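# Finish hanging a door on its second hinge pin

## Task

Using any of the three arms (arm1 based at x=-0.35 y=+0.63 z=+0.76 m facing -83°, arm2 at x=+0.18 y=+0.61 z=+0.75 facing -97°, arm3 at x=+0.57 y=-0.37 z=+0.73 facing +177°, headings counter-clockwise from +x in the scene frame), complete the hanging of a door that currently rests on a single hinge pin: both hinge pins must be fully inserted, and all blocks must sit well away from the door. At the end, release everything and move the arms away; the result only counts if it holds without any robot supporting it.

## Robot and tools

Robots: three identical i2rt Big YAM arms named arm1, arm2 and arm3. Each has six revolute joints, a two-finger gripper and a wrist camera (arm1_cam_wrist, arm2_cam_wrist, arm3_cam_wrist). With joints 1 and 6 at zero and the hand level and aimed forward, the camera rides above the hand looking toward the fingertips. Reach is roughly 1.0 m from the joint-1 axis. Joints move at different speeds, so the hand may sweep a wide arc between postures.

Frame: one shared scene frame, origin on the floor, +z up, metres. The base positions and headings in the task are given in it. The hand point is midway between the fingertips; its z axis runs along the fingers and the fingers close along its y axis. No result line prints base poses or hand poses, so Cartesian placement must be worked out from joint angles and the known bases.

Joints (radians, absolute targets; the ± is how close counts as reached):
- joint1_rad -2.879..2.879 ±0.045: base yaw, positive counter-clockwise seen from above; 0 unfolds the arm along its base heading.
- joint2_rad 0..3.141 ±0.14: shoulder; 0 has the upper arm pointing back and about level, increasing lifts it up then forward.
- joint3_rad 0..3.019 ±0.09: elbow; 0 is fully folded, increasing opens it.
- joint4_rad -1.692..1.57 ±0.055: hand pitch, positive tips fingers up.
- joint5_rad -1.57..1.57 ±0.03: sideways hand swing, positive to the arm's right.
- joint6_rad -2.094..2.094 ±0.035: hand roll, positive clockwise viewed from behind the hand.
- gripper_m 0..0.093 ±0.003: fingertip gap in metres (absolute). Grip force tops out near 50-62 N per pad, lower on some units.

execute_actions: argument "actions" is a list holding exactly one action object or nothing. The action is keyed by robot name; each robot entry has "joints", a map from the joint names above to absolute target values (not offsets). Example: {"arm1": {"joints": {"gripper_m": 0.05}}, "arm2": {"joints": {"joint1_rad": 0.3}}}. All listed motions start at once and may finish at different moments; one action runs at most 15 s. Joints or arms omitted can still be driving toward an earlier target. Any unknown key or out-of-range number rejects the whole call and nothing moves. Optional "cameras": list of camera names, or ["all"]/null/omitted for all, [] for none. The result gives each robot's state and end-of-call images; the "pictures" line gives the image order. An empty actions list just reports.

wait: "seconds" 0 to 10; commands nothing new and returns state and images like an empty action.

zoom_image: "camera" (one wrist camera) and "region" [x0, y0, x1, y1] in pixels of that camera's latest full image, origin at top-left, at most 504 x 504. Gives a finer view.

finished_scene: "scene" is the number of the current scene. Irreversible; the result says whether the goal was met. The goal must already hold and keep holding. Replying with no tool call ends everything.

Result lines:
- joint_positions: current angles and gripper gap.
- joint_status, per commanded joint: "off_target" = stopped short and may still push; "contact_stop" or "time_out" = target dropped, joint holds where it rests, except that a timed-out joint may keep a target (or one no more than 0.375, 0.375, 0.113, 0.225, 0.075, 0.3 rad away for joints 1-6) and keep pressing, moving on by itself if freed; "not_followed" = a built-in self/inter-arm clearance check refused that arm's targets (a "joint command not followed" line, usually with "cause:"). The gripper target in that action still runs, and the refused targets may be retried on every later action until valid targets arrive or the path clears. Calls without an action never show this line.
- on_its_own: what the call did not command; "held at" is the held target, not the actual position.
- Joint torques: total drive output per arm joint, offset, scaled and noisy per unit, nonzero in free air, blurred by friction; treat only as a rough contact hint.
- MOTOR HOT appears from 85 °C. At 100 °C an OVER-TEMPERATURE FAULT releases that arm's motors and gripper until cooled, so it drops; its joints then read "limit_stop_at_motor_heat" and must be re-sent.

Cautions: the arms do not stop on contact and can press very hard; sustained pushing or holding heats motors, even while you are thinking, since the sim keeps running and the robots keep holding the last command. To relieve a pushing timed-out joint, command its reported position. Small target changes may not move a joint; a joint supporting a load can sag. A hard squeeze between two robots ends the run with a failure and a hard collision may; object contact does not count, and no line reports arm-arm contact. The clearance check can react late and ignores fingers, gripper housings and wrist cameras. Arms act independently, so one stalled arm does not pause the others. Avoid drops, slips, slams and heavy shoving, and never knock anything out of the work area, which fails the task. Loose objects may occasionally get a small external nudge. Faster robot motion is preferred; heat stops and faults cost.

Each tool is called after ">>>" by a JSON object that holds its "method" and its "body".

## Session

>>> {"method": "execute_actions", "body": {"actions": []}}

Scene clock: 0.00 s.
Joint torques (N m, as the arm reports them, + toward a larger angle): no reading
arm1.joint_positions: joint1_rad=-0.045 joint2_rad=+0.402 joint3_rad=+1.341 joint4_rad=-1.331 joint5_rad=-0.305 joint6_rad=-0.315 gripper_m=+0.095
arm1.joint_status: not commanded
arm1.hand: x=-0.2869 y=+0.4900 z=+1.3223 quat_wxyz=(-0.442, -0.385, -0.730, +0.352) (m; scene frame)
arm2.joint_positions: joint1_rad=+0.081 joint2_rad=+0.426 joint3_rad=+1.486 joint4_rad=-1.455 joint5_rad=-0.031 joint6_rad=-0.119 gripper_m=+0.095
arm2.joint_status: not commanded
arm2.hand: x=+0.1828 y=+0.4887 z=+1.3335 quat_wxyz=(-0.367, -0.560, -0.619, +0.411) (m; scene frame)
arm3.joint_positions: joint1_rad=-0.696 joint2_rad=+0.447 joint3_rad=+1.516 joint4_rad=-1.250 joint5_rad=+0.221 joint6_rad=+0.202 gripper_m=+0.095
arm3.joint_status: not commanded
arm3.hand: x=+0.5066 y=-0.2522 z=+1.3792 quat_wxyz=(-0.253, +0.642, -0.414, -0.593) (m; scene frame)
pictures: arm1_cam_wrist, arm2_cam_wrist, arm3_cam_wrist
Images, in order (width x height): arm1_cam_wrist 616x616, arm2_cam_wrist 616x616, arm3_cam_wrist 616x616.

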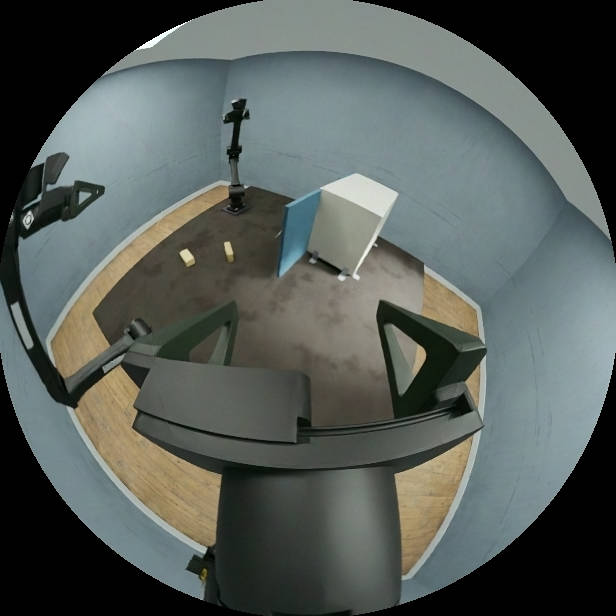

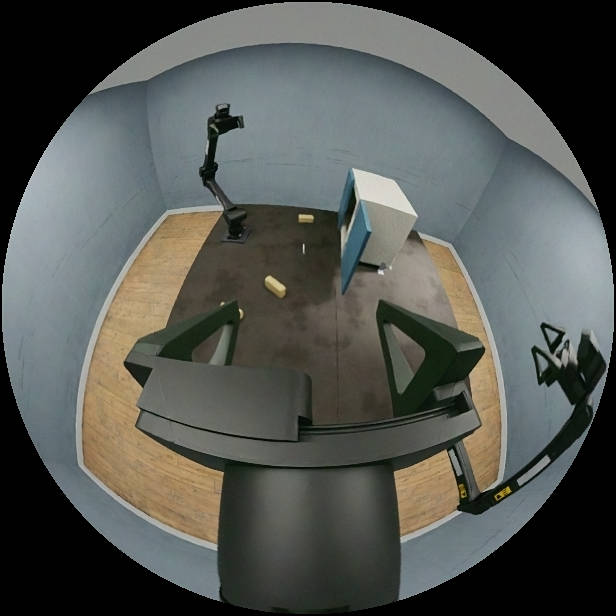

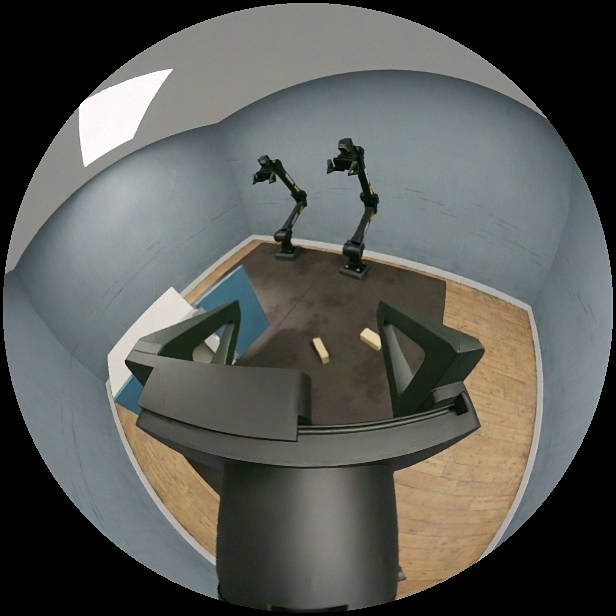

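>>> {"method": "execute_actions", "body": {"actions": [{"arm3":{"joints":{"joint1_rad":-0.1,"joint2_rad":1.285,"joint3_rad":0.85,"joint4_rad":-1.11,"joint5_rad":0,"joint6_rad":0,"gripper_m":0.035}},"arm2":{"joints":{"joint1_rad":-0.195,"joint2_rad":1.548,"joint3_rad":0.613,"joint4_rad":0.95,"joint5_rad":0,"joint6_rad":0}}}], "cameras": ["arm2_cam_wrist","arm3_cam_wrist"]}}

Scene clock: 15.43 s.
Joint torques (N m, as the arm reports them, + toward a larger angle): arm1=[-0.16  5.4   8.37  1.82 -0.1  -0.03] | arm2=[ -0.98 -11.8    6.93   3.42   0.17   0.15] | arm3=[-1.33 -6.59 10.28  0.45  0.12 -0.04]
arm1.joint_positions: joint1_rad=-0.045 joint2_rad=+0.402 joint3_rad=+1.341 joint4_rad=-1.331 joint5_rad=-0.305 joint6_rad=-0.315 gripper_m=+0.095
arm1.joint_status: not commanded
arm1.hand: x=-0.2869 y=+0.4900 z=+1.3223 quat_wxyz=(-0.442, -0.385, -0.730, +0.352) (m; scene frame)
arm2.joint_positions: joint1_rad=-0.192 joint2_rad=+1.533 joint3_rad=+0.611 joint4_rad=+0.923 joint5_rad=-0.002 joint6_rad=-0.011 gripper_m=+0.095
arm2.joint_status: all done
arm2.hand: x=+0.0122 y=+0.0856 z=+0.9492 quat_wxyz=(-0.411, -0.570, -0.423, +0.572) (m; scene frame)
arm3.joint_positions: joint1_rad=-0.102 joint2_rad=+1.274 joint3_rad=+0.832 joint4_rad=-1.106 joint5_rad=+0.000 joint6_rad=+0.011 gripper_m=+0.035
arm3.joint_status: all done
arm3.hand: x=+0.2483 y=-0.3162 z=+0.8384 quat_wxyz=(-0.002, +0.996, -0.085, -0.016) (m; scene frame)
pictures: arm2_cam_wrist, arm3_cam_wrist
Images, in order (width x height): arm2_cam_wrist 616x616, arm3_cam_wrist 616x616.

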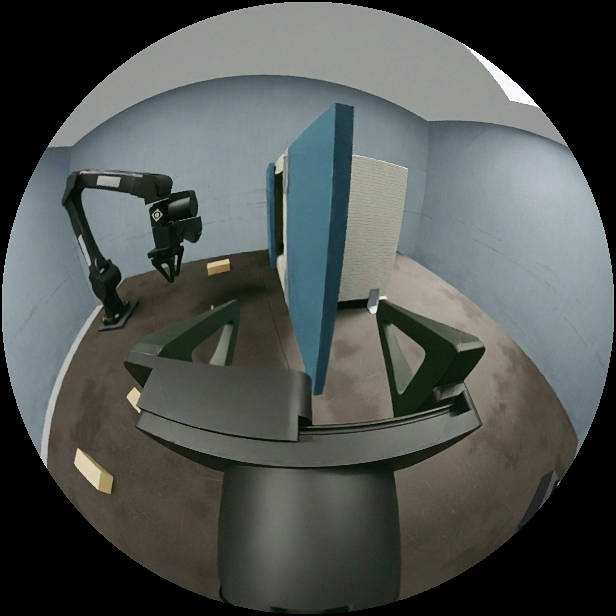

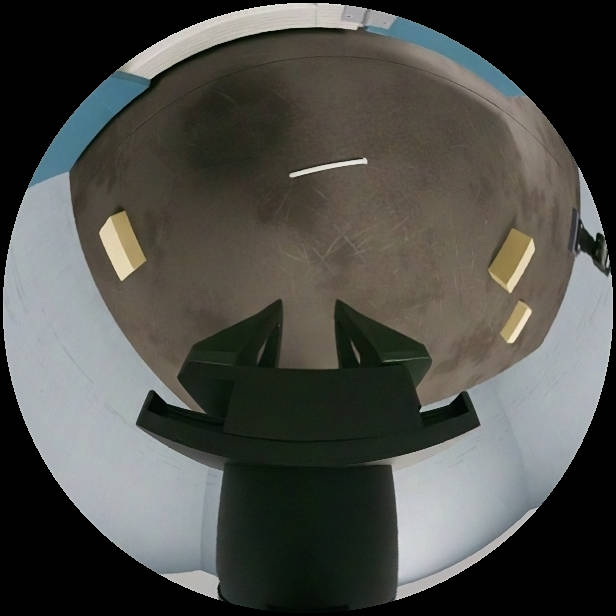

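>>> {"method": "zoom_image", "body": {"camera": "arm3_cam_wrist", "region": [270, 130, 390, 210]}}

>>> {"method": "zoom_image", "body": {"camera": "arm2_cam_wrist", "region": [250, 130, 330, 320]}}

Region (270, 130, 390, 210) of arm3_cam_wrist's 616x616 image, scaled by 4.200, with more detail than that image has.

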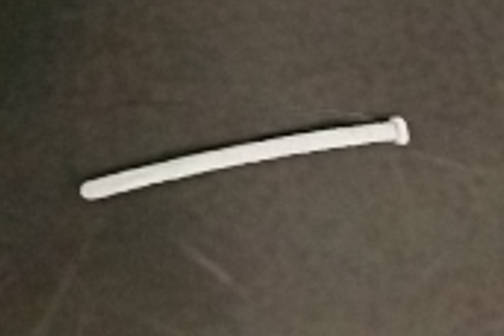

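Region (250, 130, 330, 320) of arm2_cam_wrist's 616x616 image, scaled by 2.653, with more detail than that image has; it fills the left 212 columns of this view, and the rest is white.

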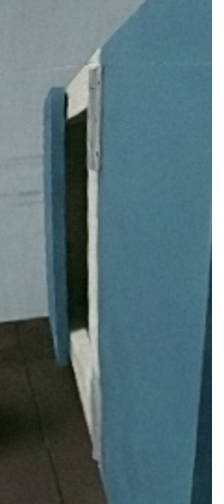

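>>> {"method": "execute_actions", "body": {"actions": [{"arm3":{"joints":{"joint1_rad":-0.183,"joint2_rad":1.665,"joint3_rad":1.045,"joint4_rad":-0.915,"joint6_rad":1.255}},"arm2":{"joints":{"joint1_rad":-0.305,"joint5_rad":-0.42}}}], "cameras": ["arm2_cam_wrist","arm3_cam_wrist"]}}

Scene clock: 54.60 s.
Joint torques (N m, as the arm reports them, + toward a larger angle): arm1=[-0.07  5.35  8.39  1.82 -0.09 -0.03] | arm2=[  0.46 -11.52   6.79   3.32  -0.03   0.17] | arm3=[ -1.74 -12.46   9.12   0.71   0.21   0.13]
arm1.joint_positions: joint1_rad=-0.045 joint2_rad=+0.402 joint3_rad=+1.341 joint4_rad=-1.331 joint5_rad=-0.305 joint6_rad=-0.315 gripper_m=+0.095
arm1.joint_status: not commanded
arm1.hand: x=-0.2869 y=+0.4900 z=+1.3223 quat_wxyz=(-0.442, -0.385, -0.730, +0.352) (m; scene frame)
arm2.joint_positions: joint1_rad=-0.312 joint2_rad=+1.533 joint3_rad=+0.611 joint4_rad=+0.923 joint5_rad=-0.418 joint6_rad=-0.010 gripper_m=+0.095
arm2.joint_status: all done
arm2.hand: x=+0.0199 y=+0.0941 z=+0.9493 quat_wxyz=(-0.491, -0.503, -0.502, +0.504) (m; scene frame)
arm3.joint_positions: joint1_rad=-0.181 joint2_rad=+1.673 joint3_rad=+1.030 joint4_rad=-0.920 joint5_rad=+0.000 joint6_rad=+1.244 gripper_m=+0.035
arm3.joint_status: all done
arm3.hand: x=+0.1470 y=-0.2652 z=+0.7616 quat_wxyz=(+0.004, +0.738, -0.675, -0.008) (m; scene frame)
pictures: arm2_cam_wrist, arm3_cam_wrist
Images, in order (width x height): arm2_cam_wrist 616x616, arm3_cam_wrist 616x616.

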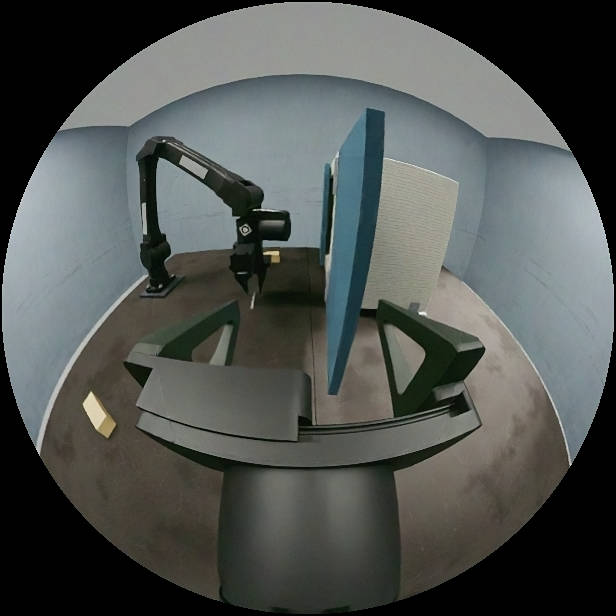

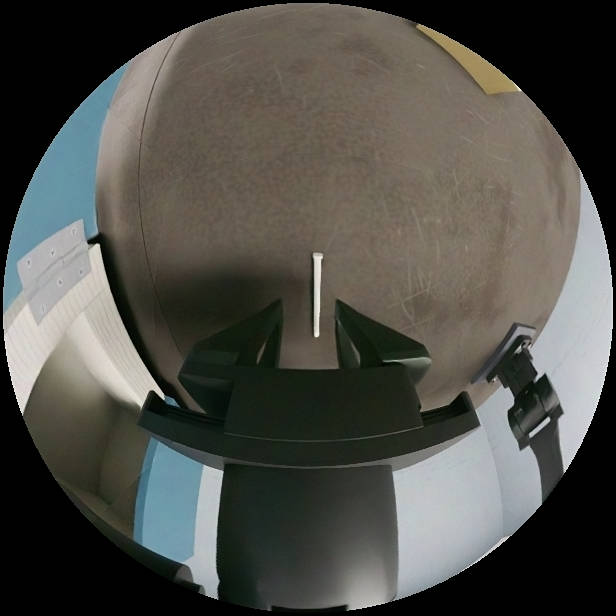

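>>> {"method": "execute_actions", "body": {"actions": []}}

Scene clock: 77.13 s.
Joint torques (N m, as the arm reports them, + toward a larger angle): arm1=[-0.06  5.28  8.36  1.82 -0.09 -0.02] | arm2=[  0.03 -11.51   6.85   3.31  -0.02   0.12] | arm3=[ -1.68 -12.53   9.12   0.68   0.21   0.13]
arm1.joint_positions: joint1_rad=-0.045 joint2_rad=+0.402 joint3_rad=+1.341 joint4_rad=-1.331 joint5_rad=-0.305 joint6_rad=-0.315 gripper_m=+0.095
arm1.joint_status: not commanded
arm1.hand: x=-0.2869 y=+0.4900 z=+1.3223 quat_wxyz=(-0.442, -0.385, -0.730, +0.352) (m; scene frame)
arm2.joint_positions: joint1_rad=-0.312 joint2_rad=+1.533 joint3_rad=+0.611 joint4_rad=+0.923 joint5_rad=-0.418 joint6_rad=-0.010 gripper_m=+0.095
arm2.joint_status: all done
arm2.hand: x=+0.0199 y=+0.0941 z=+0.9493 quat_wxyz=(-0.491, -0.503, -0.502, +0.504) (m; scene frame)
arm3.joint_positions: joint1_rad=-0.181 joint2_rad=+1.673 joint3_rad=+1.030 joint4_rad=-0.920 joint5_rad=+0.000 joint6_rad=+1.244 gripper_m=+0.035
arm3.joint_status: all done
arm3.hand: x=+0.1470 y=-0.2652 z=+0.7616 quat_wxyz=(+0.004, +0.738, -0.675, -0.008) (m; scene frame)
pictures: arm1_cam_wrist, arm2_cam_wrist, arm3_cam_wrist
Images, in order (width x height): arm1_cam_wrist 616x616, arm2_cam_wrist 616x616, arm3_cam_wrist 616x616.

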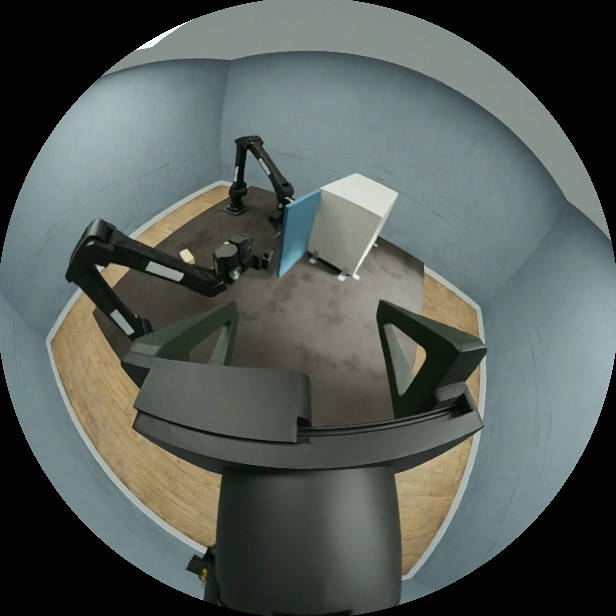

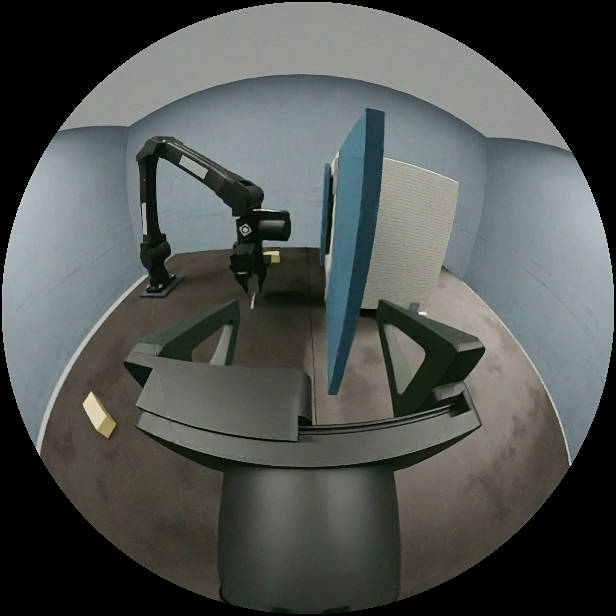

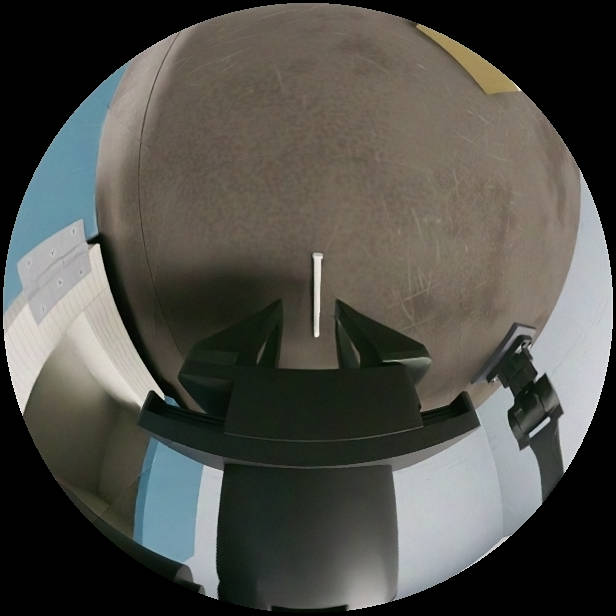

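>>> {"method": "execute_actions", "body": {"actions": [{"arm3":{"joints":{"joint2_rad":1.722,"joint3_rad":0.992,"joint4_rad":-0.83}},"arm2":{"joints":{"joint1_rad":-0.345}}}], "cameras": ["arm2_cam_wrist","arm3_cam_wrist"]}}

Scene clock: 89.33 s.
Joint torques (N m, as the arm reports them, + toward a larger angle): arm1=[-0.09  5.48  8.38  1.8  -0.09 -0.03] | arm2=[ -0.9  -11.59   6.77   3.32   0.01   0.15] | arm3=[ -1.79 -11.74   7.73   0.9    0.22   0.13]
arm1.joint_positions: joint1_rad=-0.045 joint2_rad=+0.402 joint3_rad=+1.341 joint4_rad=-1.331 joint5_rad=-0.305 joint6_rad=-0.315 gripper_m=+0.095
arm1.joint_status: not commanded
arm1.hand: x=-0.2869 y=+0.4900 z=+1.3223 quat_wxyz=(-0.442, -0.385, -0.730, +0.352) (m; scene frame)
arm2.joint_positions: joint1_rad=-0.342 joint2_rad=+1.533 joint3_rad=+0.611 joint4_rad=+0.923 joint5_rad=-0.418 joint6_rad=-0.010 gripper_m=+0.095
arm2.joint_status: all done
arm2.hand: x=+0.0045 y=+0.0992 z=+0.9494 quat_wxyz=(-0.483, -0.510, -0.494, +0.512) (m; scene frame)
arm3.joint_positions: joint1_rad=-0.181 joint2_rad=+1.717 joint3_rad=+0.988 joint4_rad=-0.841 joint5_rad=+0.000 joint6_rad=+1.244 gripper_m=+0.035
arm3.joint_status: all done
arm3.hand: x=+0.1532 y=-0.2667 z=+0.7307 quat_wxyz=(+0.002, +0.738, -0.675, -0.004) (m; scene frame)
pictures: arm2_cam_wrist, arm3_cam_wrist
Images, in order (width x height): arm2_cam_wrist 616x616, arm3_cam_wrist 616x616.

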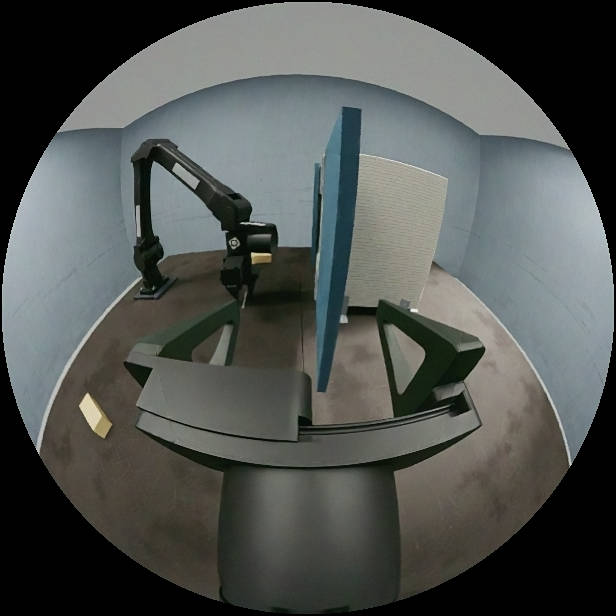

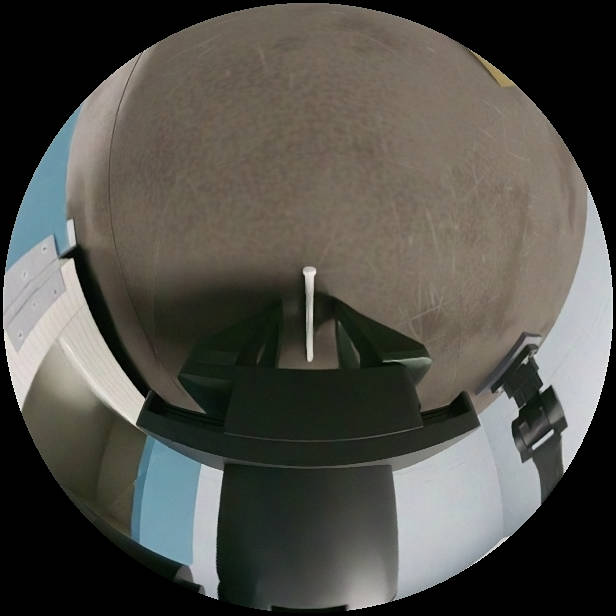

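>>> {"method": "execute_actions", "body": {"actions": [{"arm3":{"joints":{"gripper_m":0}}}], "cameras": ["arm3_cam_wrist"]}}

>>> {"method": "execute_actions", "body": {"actions": [{"arm3":{"joints":{"joint2_rad":1.55,"joint3_rad":1.05}}}], "cameras": ["arm3_cam_wrist"]}}

Scene clock: 96.00 s.
Joint torques (N m, as the arm reports them, + toward a larger angle): arm1=[-0.3   5.32  8.38  1.82 -0.1  -0.03] | arm2=[ -0.9  -11.39   6.86   3.32  -0.02   0.12] | arm3=[ -1.66 -11.7    7.71   0.91   0.21   0.13]
arm1.joint_positions: joint1_rad=-0.045 joint2_rad=+0.402 joint3_rad=+1.341 joint4_rad=-1.331 joint5_rad=-0.305 joint6_rad=-0.315 gripper_m=+0.095
arm1.joint_status: not commanded
arm1.hand: x=-0.2869 y=+0.4900 z=+1.3223 quat_wxyz=(-0.442, -0.385, -0.730, +0.352) (m; scene frame)
arm2.joint_positions: joint1_rad=-0.342 joint2_rad=+1.533 joint3_rad=+0.611 joint4_rad=+0.923 joint5_rad=-0.418 joint6_rad=-0.010 gripper_m=+0.095
arm2.joint_status: not commanded
arm2.hand: x=+0.0045 y=+0.0992 z=+0.9494 quat_wxyz=(-0.483, -0.510, -0.494, +0.512) (m; scene frame)
arm3.joint_positions: joint1_rad=-0.181 joint2_rad=+1.717 joint3_rad=+0.988 joint4_rad=-0.841 joint5_rad=+0.000 joint6_rad=+1.244 gripper_m=+0.002
arm3.joint_status: all done
arm3.hand: x=+0.1532 y=-0.2667 z=+0.7307 quat_wxyz=(+0.002, +0.738, -0.675, -0.004) (m; scene frame)
pictures: arm3_cam_wrist
Images, in order (width x height): arm3_cam_wrist 616x616.

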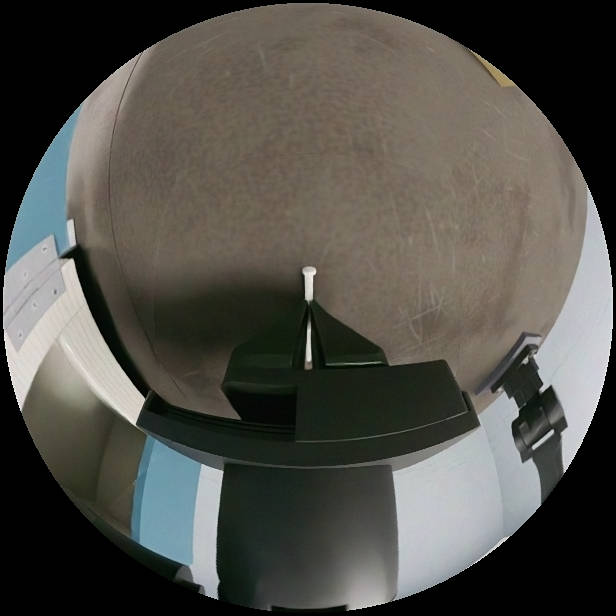

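Scene clock: 97.07 s.
Joint torques (N m, as the arm reports them, + toward a larger angle): arm1=[-0.19  5.44  8.36  1.82 -0.1  -0.02] | arm2=[ -0.58 -11.27   6.75   3.4   -0.03   0.12] | arm3=[ -1.75 -10.3   10.76   1.21   0.21   0.11]
arm1.joint_positions: joint1_rad=-0.045 joint2_rad=+0.402 joint3_rad=+1.341 joint4_rad=-1.331 joint5_rad=-0.305 joint6_rad=-0.315 gripper_m=+0.095
arm1.joint_status: not commanded
arm1.hand: x=-0.2869 y=+0.4900 z=+1.3223 quat_wxyz=(-0.442, -0.385, -0.730, +0.352) (m; scene frame)
arm2.joint_positions: joint1_rad=-0.342 joint2_rad=+1.533 joint3_rad=+0.611 joint4_rad=+0.923 joint5_rad=-0.418 joint6_rad=-0.010 gripper_m=+0.095
arm2.joint_status: not commanded
arm2.hand: x=+0.0045 y=+0.0992 z=+0.9494 quat_wxyz=(-0.483, -0.510, -0.494, +0.512) (m; scene frame)
arm3.joint_positions: joint1_rad=-0.181 joint2_rad=+1.537 joint3_rad=+1.027 joint4_rad=-0.839 joint5_rad=+0.000 joint6_rad=+1.244 gripper_m=+0.002
arm3.joint_status: all done
arm3.hand: x=+0.1198 y=-0.2586 z=+0.8211 quat_wxyz=(+0.056, +0.733, -0.671, -0.101) (m; scene frame)
pictures: arm3_cam_wrist
Images, in order (width x height): arm3_cam_wrist 616x616.

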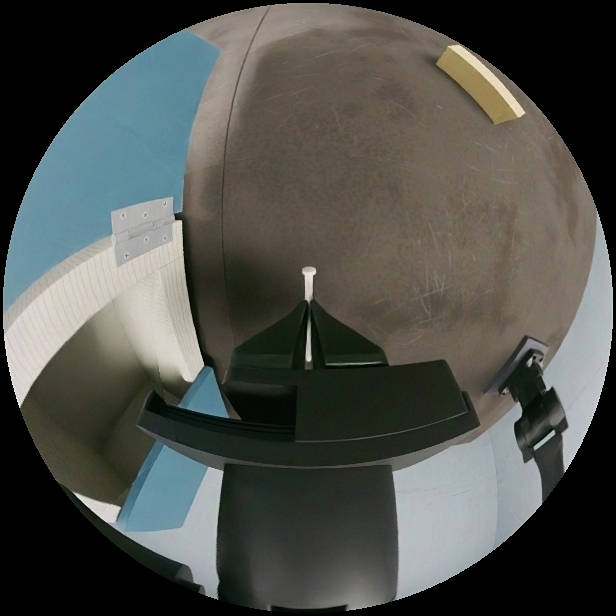

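>>> {"method": "execute_actions", "body": {"actions": [{"arm3":{"joints":{"joint2_rad":1.2,"joint3_rad":0.9,"joint4_rad":0.3,"joint6_rad":0,"joint1_rad":-0.09}}}], "cameras": ["arm3_cam_wrist"]}}

>>> {"method": "execute_actions", "body": {"actions": [{"arm3":{"joints":{"joint2_rad":1.39,"joint3_rad":0.52,"joint4_rad":0.895}}}], "cameras": ["arm3_cam_wrist","arm2_cam_wrist"]}}

Scene clock: 111.87 s.
Joint torques (N m, as the arm reports them, + toward a larger angle): arm1=[-0.12  5.25  8.36  1.8  -0.09 -0.02] | arm2=[ -0.68 -10.73   6.81   3.44  -0.02   0.14] | arm3=[-1.74 -7.29 12.18  2.74  0.13 -0.05]
arm1.joint_positions: joint1_rad=-0.045 joint2_rad=+0.402 joint3_rad=+1.341 joint4_rad=-1.331 joint5_rad=-0.305 joint6_rad=-0.315 gripper_m=+0.095
arm1.joint_status: not commanded
arm1.hand: x=-0.2869 y=+0.4900 z=+1.3223 quat_wxyz=(-0.442, -0.385, -0.730, +0.352) (m; scene frame)
arm2.joint_positions: joint1_rad=-0.342 joint2_rad=+1.533 joint3_rad=+0.611 joint4_rad=+0.923 joint5_rad=-0.418 joint6_rad=-0.010 gripper_m=+0.095
arm2.joint_status: not commanded
arm2.hand: x=+0.0045 y=+0.0992 z=+0.9494 quat_wxyz=(-0.483, -0.510, -0.494, +0.512) (m; scene frame)
arm3.joint_positions: joint1_rad=-0.087 joint2_rad=+1.188 joint3_rad=+0.882 joint4_rad=+0.280 joint5_rad=+0.000 joint6_rad=+0.011 gripper_m=+0.002
arm3.joint_status: all done
arm3.hand: x=+0.0259 y=-0.2892 z=+1.1229 quat_wxyz=(-0.047, +0.710, -0.055, -0.700) (m; scene frame)
pictures: arm3_cam_wrist
Images, in order (width x height): arm3_cam_wrist 616x616.

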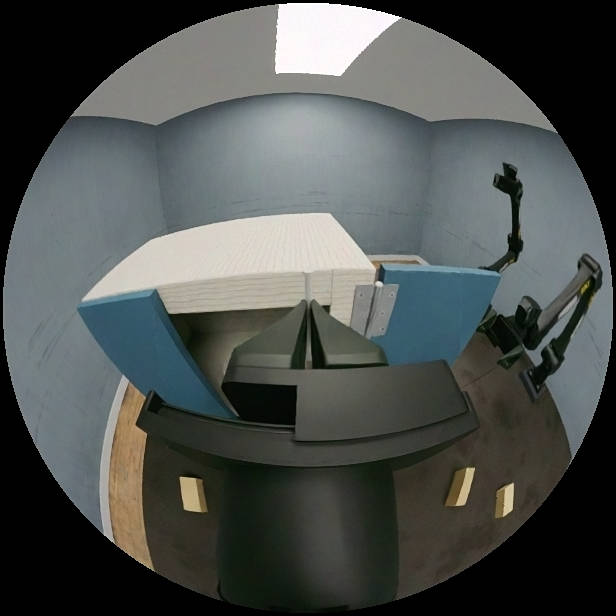

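Scene clock: 113.13 s.
Joint torques (N m, as the arm reports them, + toward a larger angle): arm1=[-0.16  5.27  8.36  1.83 -0.09 -0.03] | arm2=[ -0.6  -11.44   6.86   3.34  -0.01   0.12] | arm3=[-1.96 -8.34  8.99  2.72  0.13 -0.05]
arm1.joint_positions: joint1_rad=-0.045 joint2_rad=+0.402 joint3_rad=+1.341 joint4_rad=-1.331 joint5_rad=-0.305 joint6_rad=-0.315 gripper_m=+0.095
arm1.joint_status: not commanded
arm1.hand: x=-0.2869 y=+0.4900 z=+1.3223 quat_wxyz=(-0.442, -0.385, -0.730, +0.352) (m; scene frame)
arm2.joint_positions: joint1_rad=-0.342 joint2_rad=+1.533 joint3_rad=+0.611 joint4_rad=+0.923 joint5_rad=-0.418 joint6_rad=-0.010 gripper_m=+0.095
arm2.joint_status: not commanded
arm2.hand: x=+0.0045 y=+0.0992 z=+0.9494 quat_wxyz=(-0.483, -0.510, -0.494, +0.512) (m; scene frame)
arm3.joint_positions: joint1_rad=-0.087 joint2_rad=+1.393 joint3_rad=+0.506 joint4_rad=+0.876 joint5_rad=+0.000 joint6_rad=+0.011 gripper_m=+0.002
arm3.joint_status: all done
arm3.hand: x=+0.0685 y=-0.2953 z=+0.9527 quat_wxyz=(-0.047, +0.706, -0.055, -0.705) (m; scene frame)
pictures: arm2_cam_wrist, arm3_cam_wrist
Images, in order (width x height): arm2_cam_wrist 616x616, arm3_cam_wrist 616x616.

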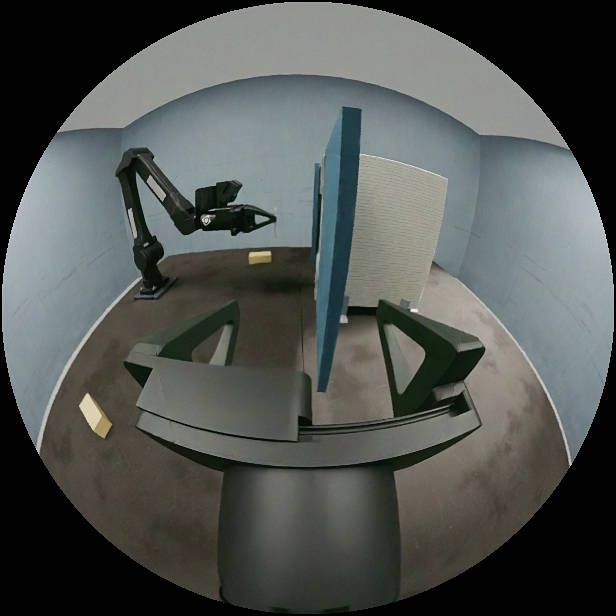

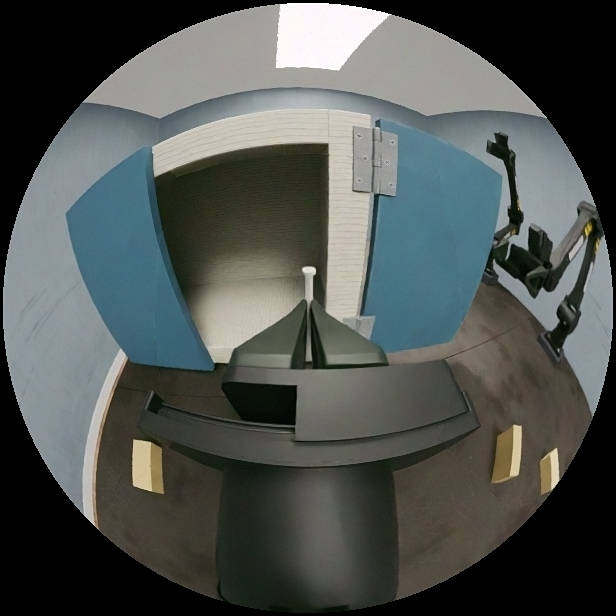

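>>> {"method": "zoom_image", "body": {"camera": "arm3_cam_wrist", "region": [320, 100, 440, 360]}}

Region (320, 100, 440, 360) of arm3_cam_wrist's 616x616 image, scaled by 1.938, with more detail than that image has; it fills the left 233 columns of this view, and the rest is white.

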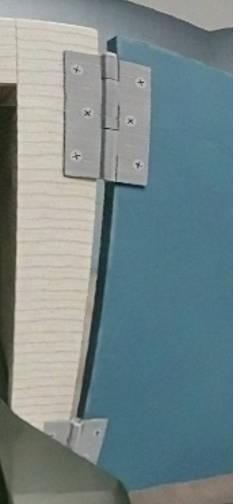

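>>> {"method": "zoom_image", "body": {"camera": "arm3_cam_wrist", "region": [335, 300, 395, 350]}}

>>> {"method": "zoom_image", "body": {"camera": "arm3_cam_wrist", "region": [340, 110, 410, 200]}}

Region (335, 300, 395, 350) of arm3_cam_wrist's 616x616 image, scaled by 8.400, with more detail than that image has.

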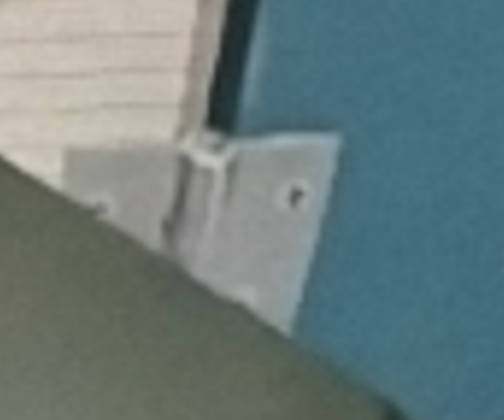

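Region (340, 110, 410, 200) of arm3_cam_wrist's 616x616 image, scaled by 5.600, with more detail than that image has.

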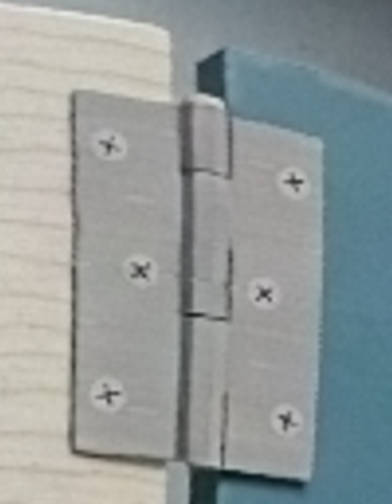

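>>> {"method": "execute_actions", "body": {"actions": [{"arm3":{"joints":{"joint1_rad":-0.215}},"arm2":{"joints":{"joint1_rad":-0.32,"joint2_rad":1.775,"joint3_rad":0.94,"joint4_rad":0.85}}}], "cameras": ["arm3_cam_wrist","arm2_cam_wrist"]}}

Scene clock: 142.03 s.
Joint torques (N m, as the arm reports them, + toward a larger angle): arm1=[-0.16  5.27  8.35  1.83 -0.09 -0.03] | arm2=[ -0.27 -16.88   9.21   1.59   0.     0.13] | arm3=[-1.41 -8.31  9.01  2.72  0.08 -0.05]
arm1.joint_positions: joint1_rad=-0.045 joint2_rad=+0.402 joint3_rad=+1.341 joint4_rad=-1.331 joint5_rad=-0.305 joint6_rad=-0.315 gripper_m=+0.095
arm1.joint_status: not commanded
arm1.hand: x=-0.2869 y=+0.4900 z=+1.3223 quat_wxyz=(-0.442, -0.385, -0.730, +0.352) (m; scene frame)
arm2.joint_positions: joint1_rad=-0.326 joint2_rad=+1.768 joint3_rad=+0.908 joint4_rad=+0.867 joint5_rad=-0.419 joint6_rad=-0.010 gripper_m=+0.095
arm2.joint_status: all done
arm2.hand: x=-0.0326 y=+0.0012 z=+0.9416 quat_wxyz=(-0.488, -0.504, -0.498, +0.509) (m; scene frame)
arm3.joint_positions: joint1_rad=-0.216 joint2_rad=+1.393 joint3_rad=+0.506 joint4_rad=+0.876 joint5_rad=+0.001 joint6_rad=+0.010 gripper_m=+0.002
arm3.joint_status: all done
arm3.hand: x=+0.0822 y=-0.2308 z=+0.9527 quat_wxyz=(-0.093, +0.701, -0.100, -0.700) (m; scene frame)
pictures: arm2_cam_wrist, arm3_cam_wrist
Images, in order (width x height): arm2_cam_wrist 616x616, arm3_cam_wrist 616x616.

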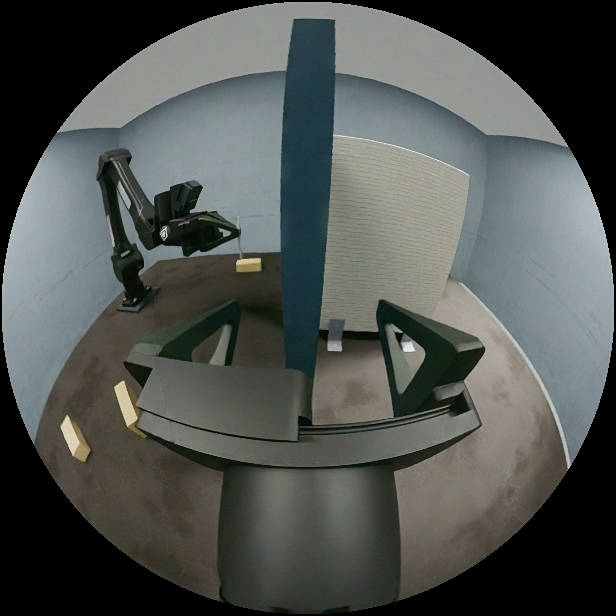

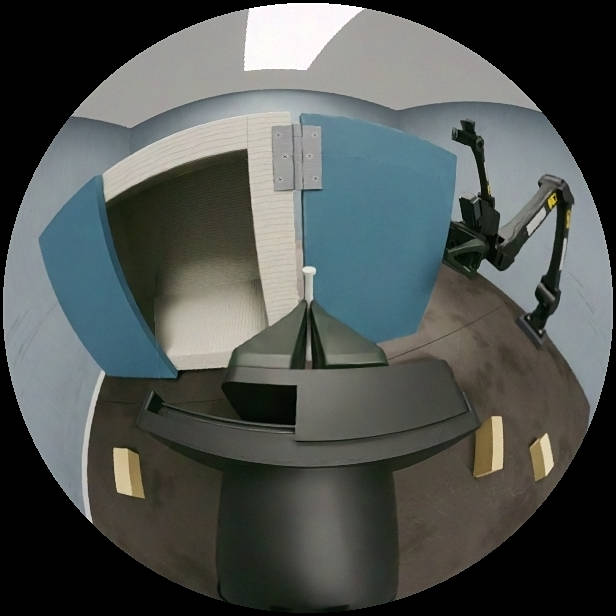

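>>> {"method": "execute_actions", "body": {"actions": [{"arm3":{"joints":{"joint1_rad":-0.19,"joint2_rad":1.685,"joint3_rad":0.772,"joint4_rad":0.945}},"arm2":{"joints":{"joint1_rad":-0.28}}}], "cameras": ["arm3_cam_wrist","arm2_cam_wrist"]}}

Scene clock: 154.70 s.
Joint torques (N m, as the arm reports them, + toward a larger angle): arm1=[-0.02  5.35  8.4   1.81 -0.1  -0.04] | arm2=[ -0.49 -17.     9.17   1.68   0.03   0.16] | arm3=[ -0.72 -11.92   9.87   2.67   0.09  -0.04]
arm1.joint_positions: joint1_rad=-0.045 joint2_rad=+0.402 joint3_rad=+1.341 joint4_rad=-1.331 joint5_rad=-0.305 joint6_rad=-0.315 gripper_m=+0.095
arm1.joint_status: not commanded
arm1.hand: x=-0.2869 y=+0.4900 z=+1.3223 quat_wxyz=(-0.442, -0.385, -0.730, +0.352) (m; scene frame)
arm2.joint_positions: joint1_rad=-0.278 joint2_rad=+1.768 joint3_rad=+0.908 joint4_rad=+0.867 joint5_rad=-0.419 joint6_rad=-0.010 gripper_m=+0.095
arm2.joint_status: all done
arm2.hand: x=-0.0030 y=-0.0084 z=+0.9415 quat_wxyz=(-0.501, -0.492, -0.510, +0.497) (m; scene frame)
arm3.joint_positions: joint1_rad=-0.200 joint2_rad=+1.685 joint3_rad=+0.743 joint4_rad=+0.928 joint5_rad=+0.001 joint6_rad=+0.010 gripper_m=+0.002
arm3.joint_status: all done
arm3.hand: x=-0.0112 y=-0.2147 z=+0.9236 quat_wxyz=(-0.087, +0.702, -0.095, -0.700) (m; scene frame)
pictures: arm2_cam_wrist, arm3_cam_wrist
Images, in order (width x height): arm2_cam_wrist 616x616, arm3_cam_wrist 616x616.

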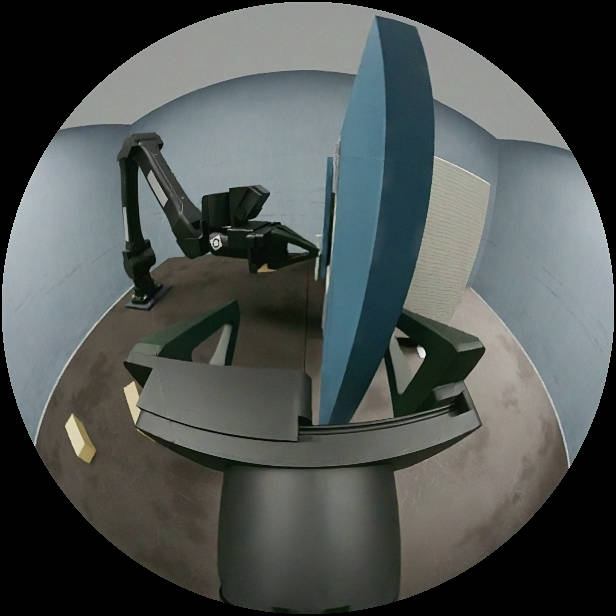

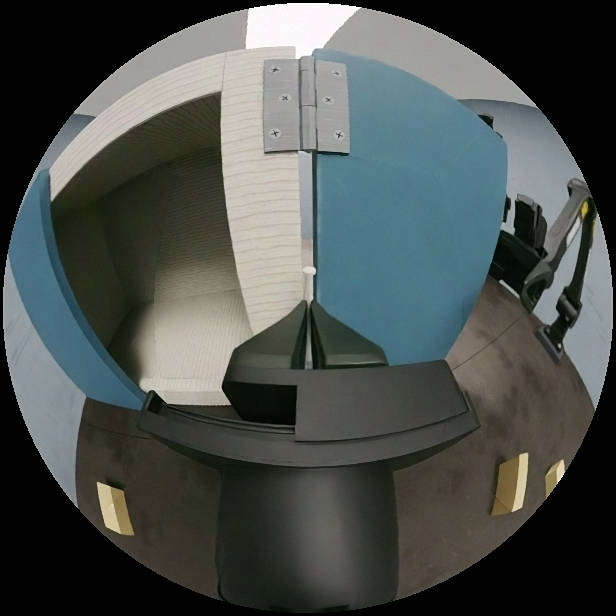

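>>> {"method": "zoom_image", "body": {"camera": "arm2_cam_wrist", "region": [290, 130, 370, 350]}}

>>> {"method": "zoom_image", "body": {"camera": "arm2_cam_wrist", "region": [295, 225, 355, 315]}}

>>> {"method": "zoom_image", "body": {"camera": "arm3_cam_wrist", "region": [268, 40, 348, 320]}}

Region (290, 130, 370, 350) of arm2_cam_wrist's 616x616 image, scaled by 2.291, with more detail than that image has; it fills the left 183 columns of this view, and the rest is white.

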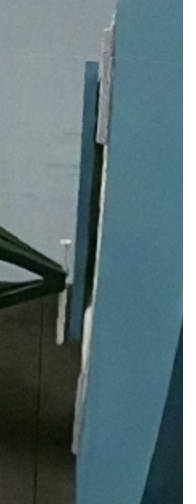

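Region (295, 225, 355, 315) of arm2_cam_wrist's 616x616 image, scaled by 5.600, with more detail than that image has.

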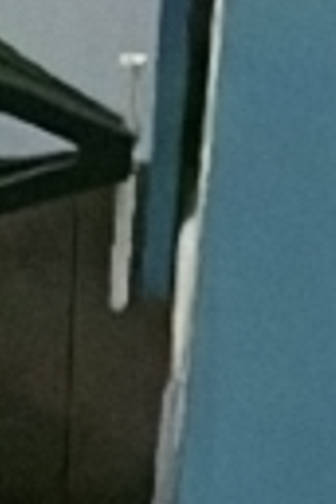

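Region (268, 40, 348, 320) of arm3_cam_wrist's 616x616 image, scaled by 1.800, with more detail than that image has; it fills the left 144 columns of this view, and the rest is white.

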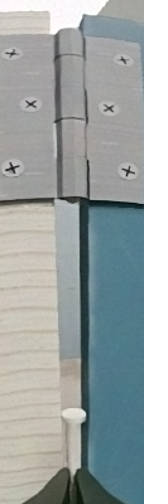

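>>> {"method": "execute_actions", "body": {"actions": [{"arm3":{"joints":{"joint2_rad":1.725,"joint3_rad":0.82,"joint4_rad":0.902}}}], "cameras": ["arm3_cam_wrist","arm2_cam_wrist"]}}

>>> {"method": "zoom_image", "body": {"camera": "arm2_cam_wrist", "region": [295, 225, 355, 315]}}

>>> {"method": "zoom_image", "body": {"camera": "arm3_cam_wrist", "region": [268, 30, 348, 320]}}

Scene clock: 190.27 s.
Joint torques (N m, as the arm reports them, + toward a larger angle): arm1=[-0.17  5.36  8.38  1.83 -0.09 -0.03] | arm2=[ -0.91 -17.29   9.29   1.69   0.01   0.11] | arm3=[ -0.7  -11.38  10.33   1.61   0.09  -0.04]
arm1.joint_positions: joint1_rad=-0.045 joint2_rad=+0.402 joint3_rad=+1.341 joint4_rad=-1.331 joint5_rad=-0.305 joint6_rad=-0.315 gripper_m=+0.095
arm1.joint_status: not commanded
arm1.hand: x=-0.2869 y=+0.4900 z=+1.3223 quat_wxyz=(-0.442, -0.385, -0.730, +0.352) (m; scene frame)
arm2.joint_positions: joint1_rad=-0.278 joint2_rad=+1.768 joint3_rad=+0.908 joint4_rad=+0.867 joint5_rad=-0.419 joint6_rad=-0.010 gripper_m=+0.095
arm2.joint_status: not commanded
arm2.hand: x=-0.0030 y=-0.0084 z=+0.9415 quat_wxyz=(-0.501, -0.492, -0.510, +0.497) (m; scene frame)
arm3.joint_positions: joint1_rad=-0.200 joint2_rad=+1.712 joint3_rad=+0.787 joint4_rad=+0.912 joint5_rad=+0.001 joint6_rad=+0.010 gripper_m=+0.002
arm3.joint_status: all done
arm3.hand: x=-0.0259 y=-0.2108 z=+0.9251 quat_wxyz=(-0.087, +0.702, -0.095, -0.701) (m; scene frame)
pictures: arm2_cam_wrist, arm3_cam_wrist
Images, in order (width x height): arm2_cam_wrist 616x616, arm3_cam_wrist 616x616.

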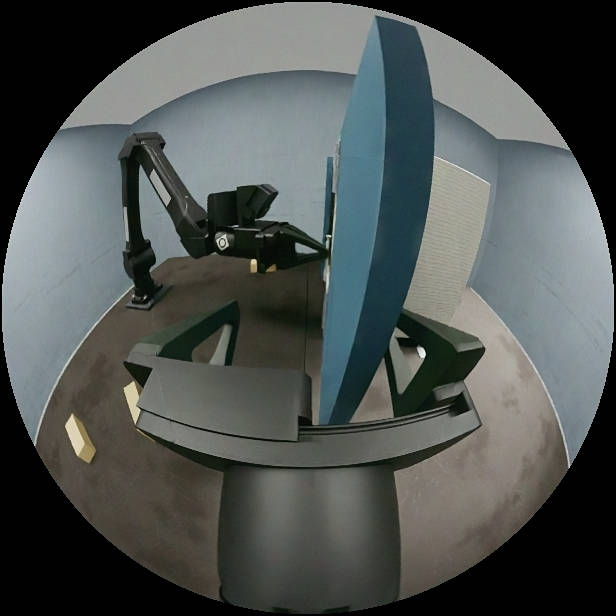

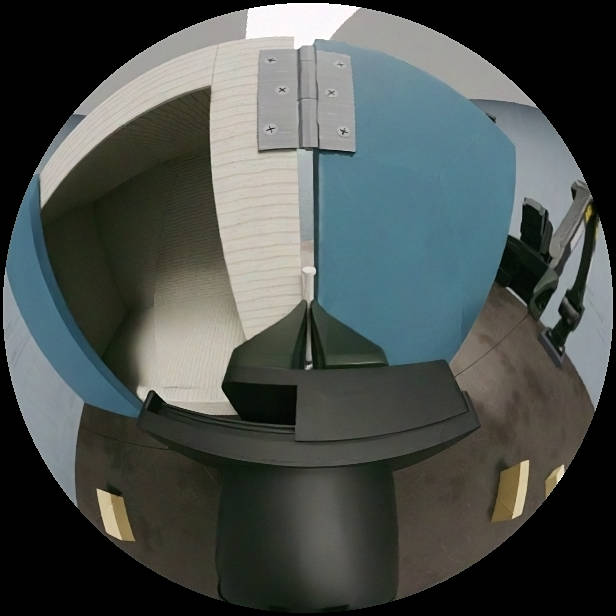

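Region (295, 225, 355, 315) of arm2_cam_wrist's 616x616 image, scaled by 5.600, with more detail than that image has.

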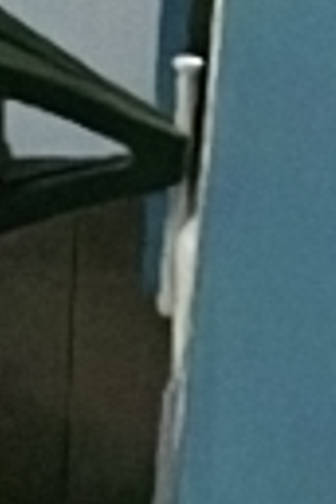

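Region (268, 30, 348, 320) of arm3_cam_wrist's 616x616 image, scaled by 1.738, with more detail than that image has; it fills the left 139 columns of this view, and the rest is white.

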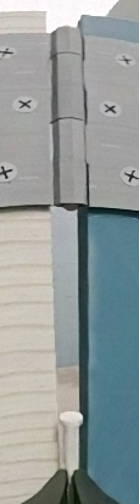

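>>> {"method": "execute_actions", "body": {"actions": [{"arm3":{"joints":{"joint2_rad":1.76,"joint4_rad":0.963}}}], "cameras": ["arm3_cam_wrist","arm2_cam_wrist"]}}

>>> {"method": "zoom_image", "body": {"camera": "arm2_cam_wrist", "region": [300, 240, 350, 315]}}

>>> {"method": "zoom_image", "body": {"camera": "arm3_cam_wrist", "region": [278, 250, 338, 380]}}

Scene clock: 198.30 s.
Joint torques (N m, as the arm reports them, + toward a larger angle): arm1=[-0.21  5.33  8.33  1.82 -0.1  -0.02] | arm2=[ -1.04 -17.33   9.2    1.82   0.02   0.13] | arm3=[ -0.79 -11.79  10.02   2.76   0.08  -0.04]
arm1.joint_positions: joint1_rad=-0.045 joint2_rad=+0.402 joint3_rad=+1.341 joint4_rad=-1.331 joint5_rad=-0.305 joint6_rad=-0.315 gripper_m=+0.095
arm1.joint_status: not commanded
arm1.hand: x=-0.2869 y=+0.4900 z=+1.3223 quat_wxyz=(-0.442, -0.385, -0.730, +0.352) (m; scene frame)
arm2.joint_positions: joint1_rad=-0.278 joint2_rad=+1.768 joint3_rad=+0.908 joint4_rad=+0.867 joint5_rad=-0.419 joint6_rad=-0.010 gripper_m=+0.095
arm2.joint_status: not commanded
arm2.hand: x=-0.0030 y=-0.0084 z=+0.9415 quat_wxyz=(-0.501, -0.492, -0.510, +0.497) (m; scene frame)
arm3.joint_positions: joint1_rad=-0.200 joint2_rad=+1.752 joint3_rad=+0.787 joint4_rad=+0.943 joint5_rad=+0.001 joint6_rad=+0.010 gripper_m=+0.002
arm3.joint_status: all done
arm3.hand: x=-0.0280 y=-0.2102 z=+0.9090 quat_wxyz=(-0.087, +0.705, -0.095, -0.697) (m; scene frame)
pictures: arm2_cam_wrist, arm3_cam_wrist
Images, in order (width x height): arm2_cam_wrist 616x616, arm3_cam_wrist 616x616.

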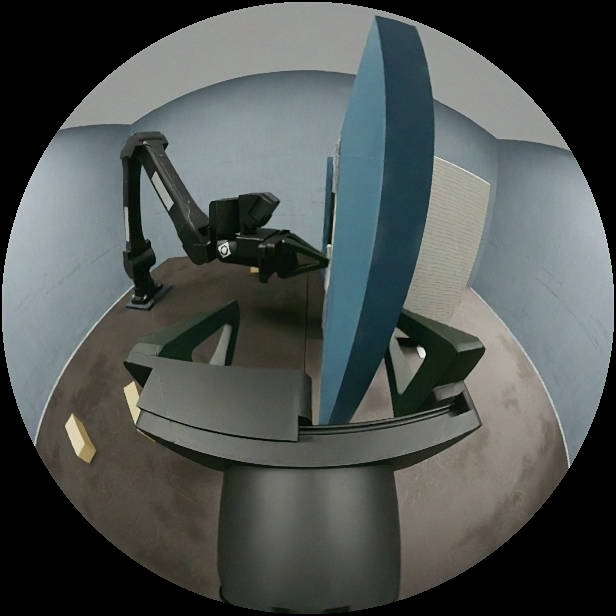

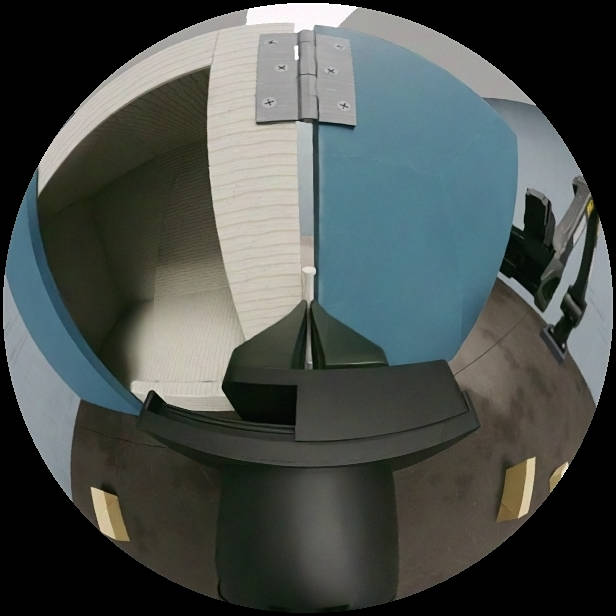

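Region (300, 240, 350, 315) of arm2_cam_wrist's 616x616 image, scaled by 6.720, with more detail than that image has.

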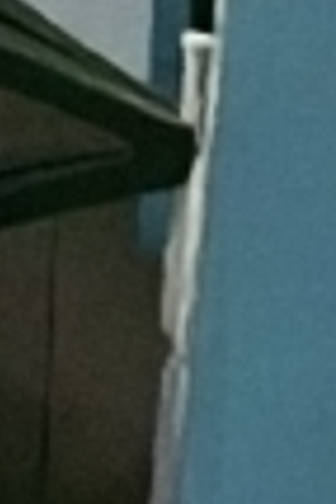

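Region (278, 250, 338, 380) of arm3_cam_wrist's 616x616 image, scaled by 3.877, with more detail than that image has; it fills the left 233 columns of this view, and the rest is white.

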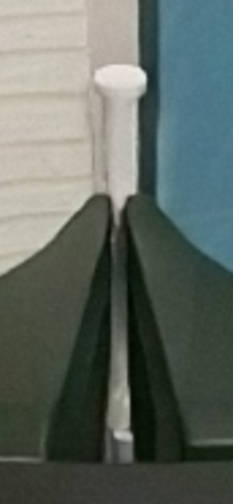

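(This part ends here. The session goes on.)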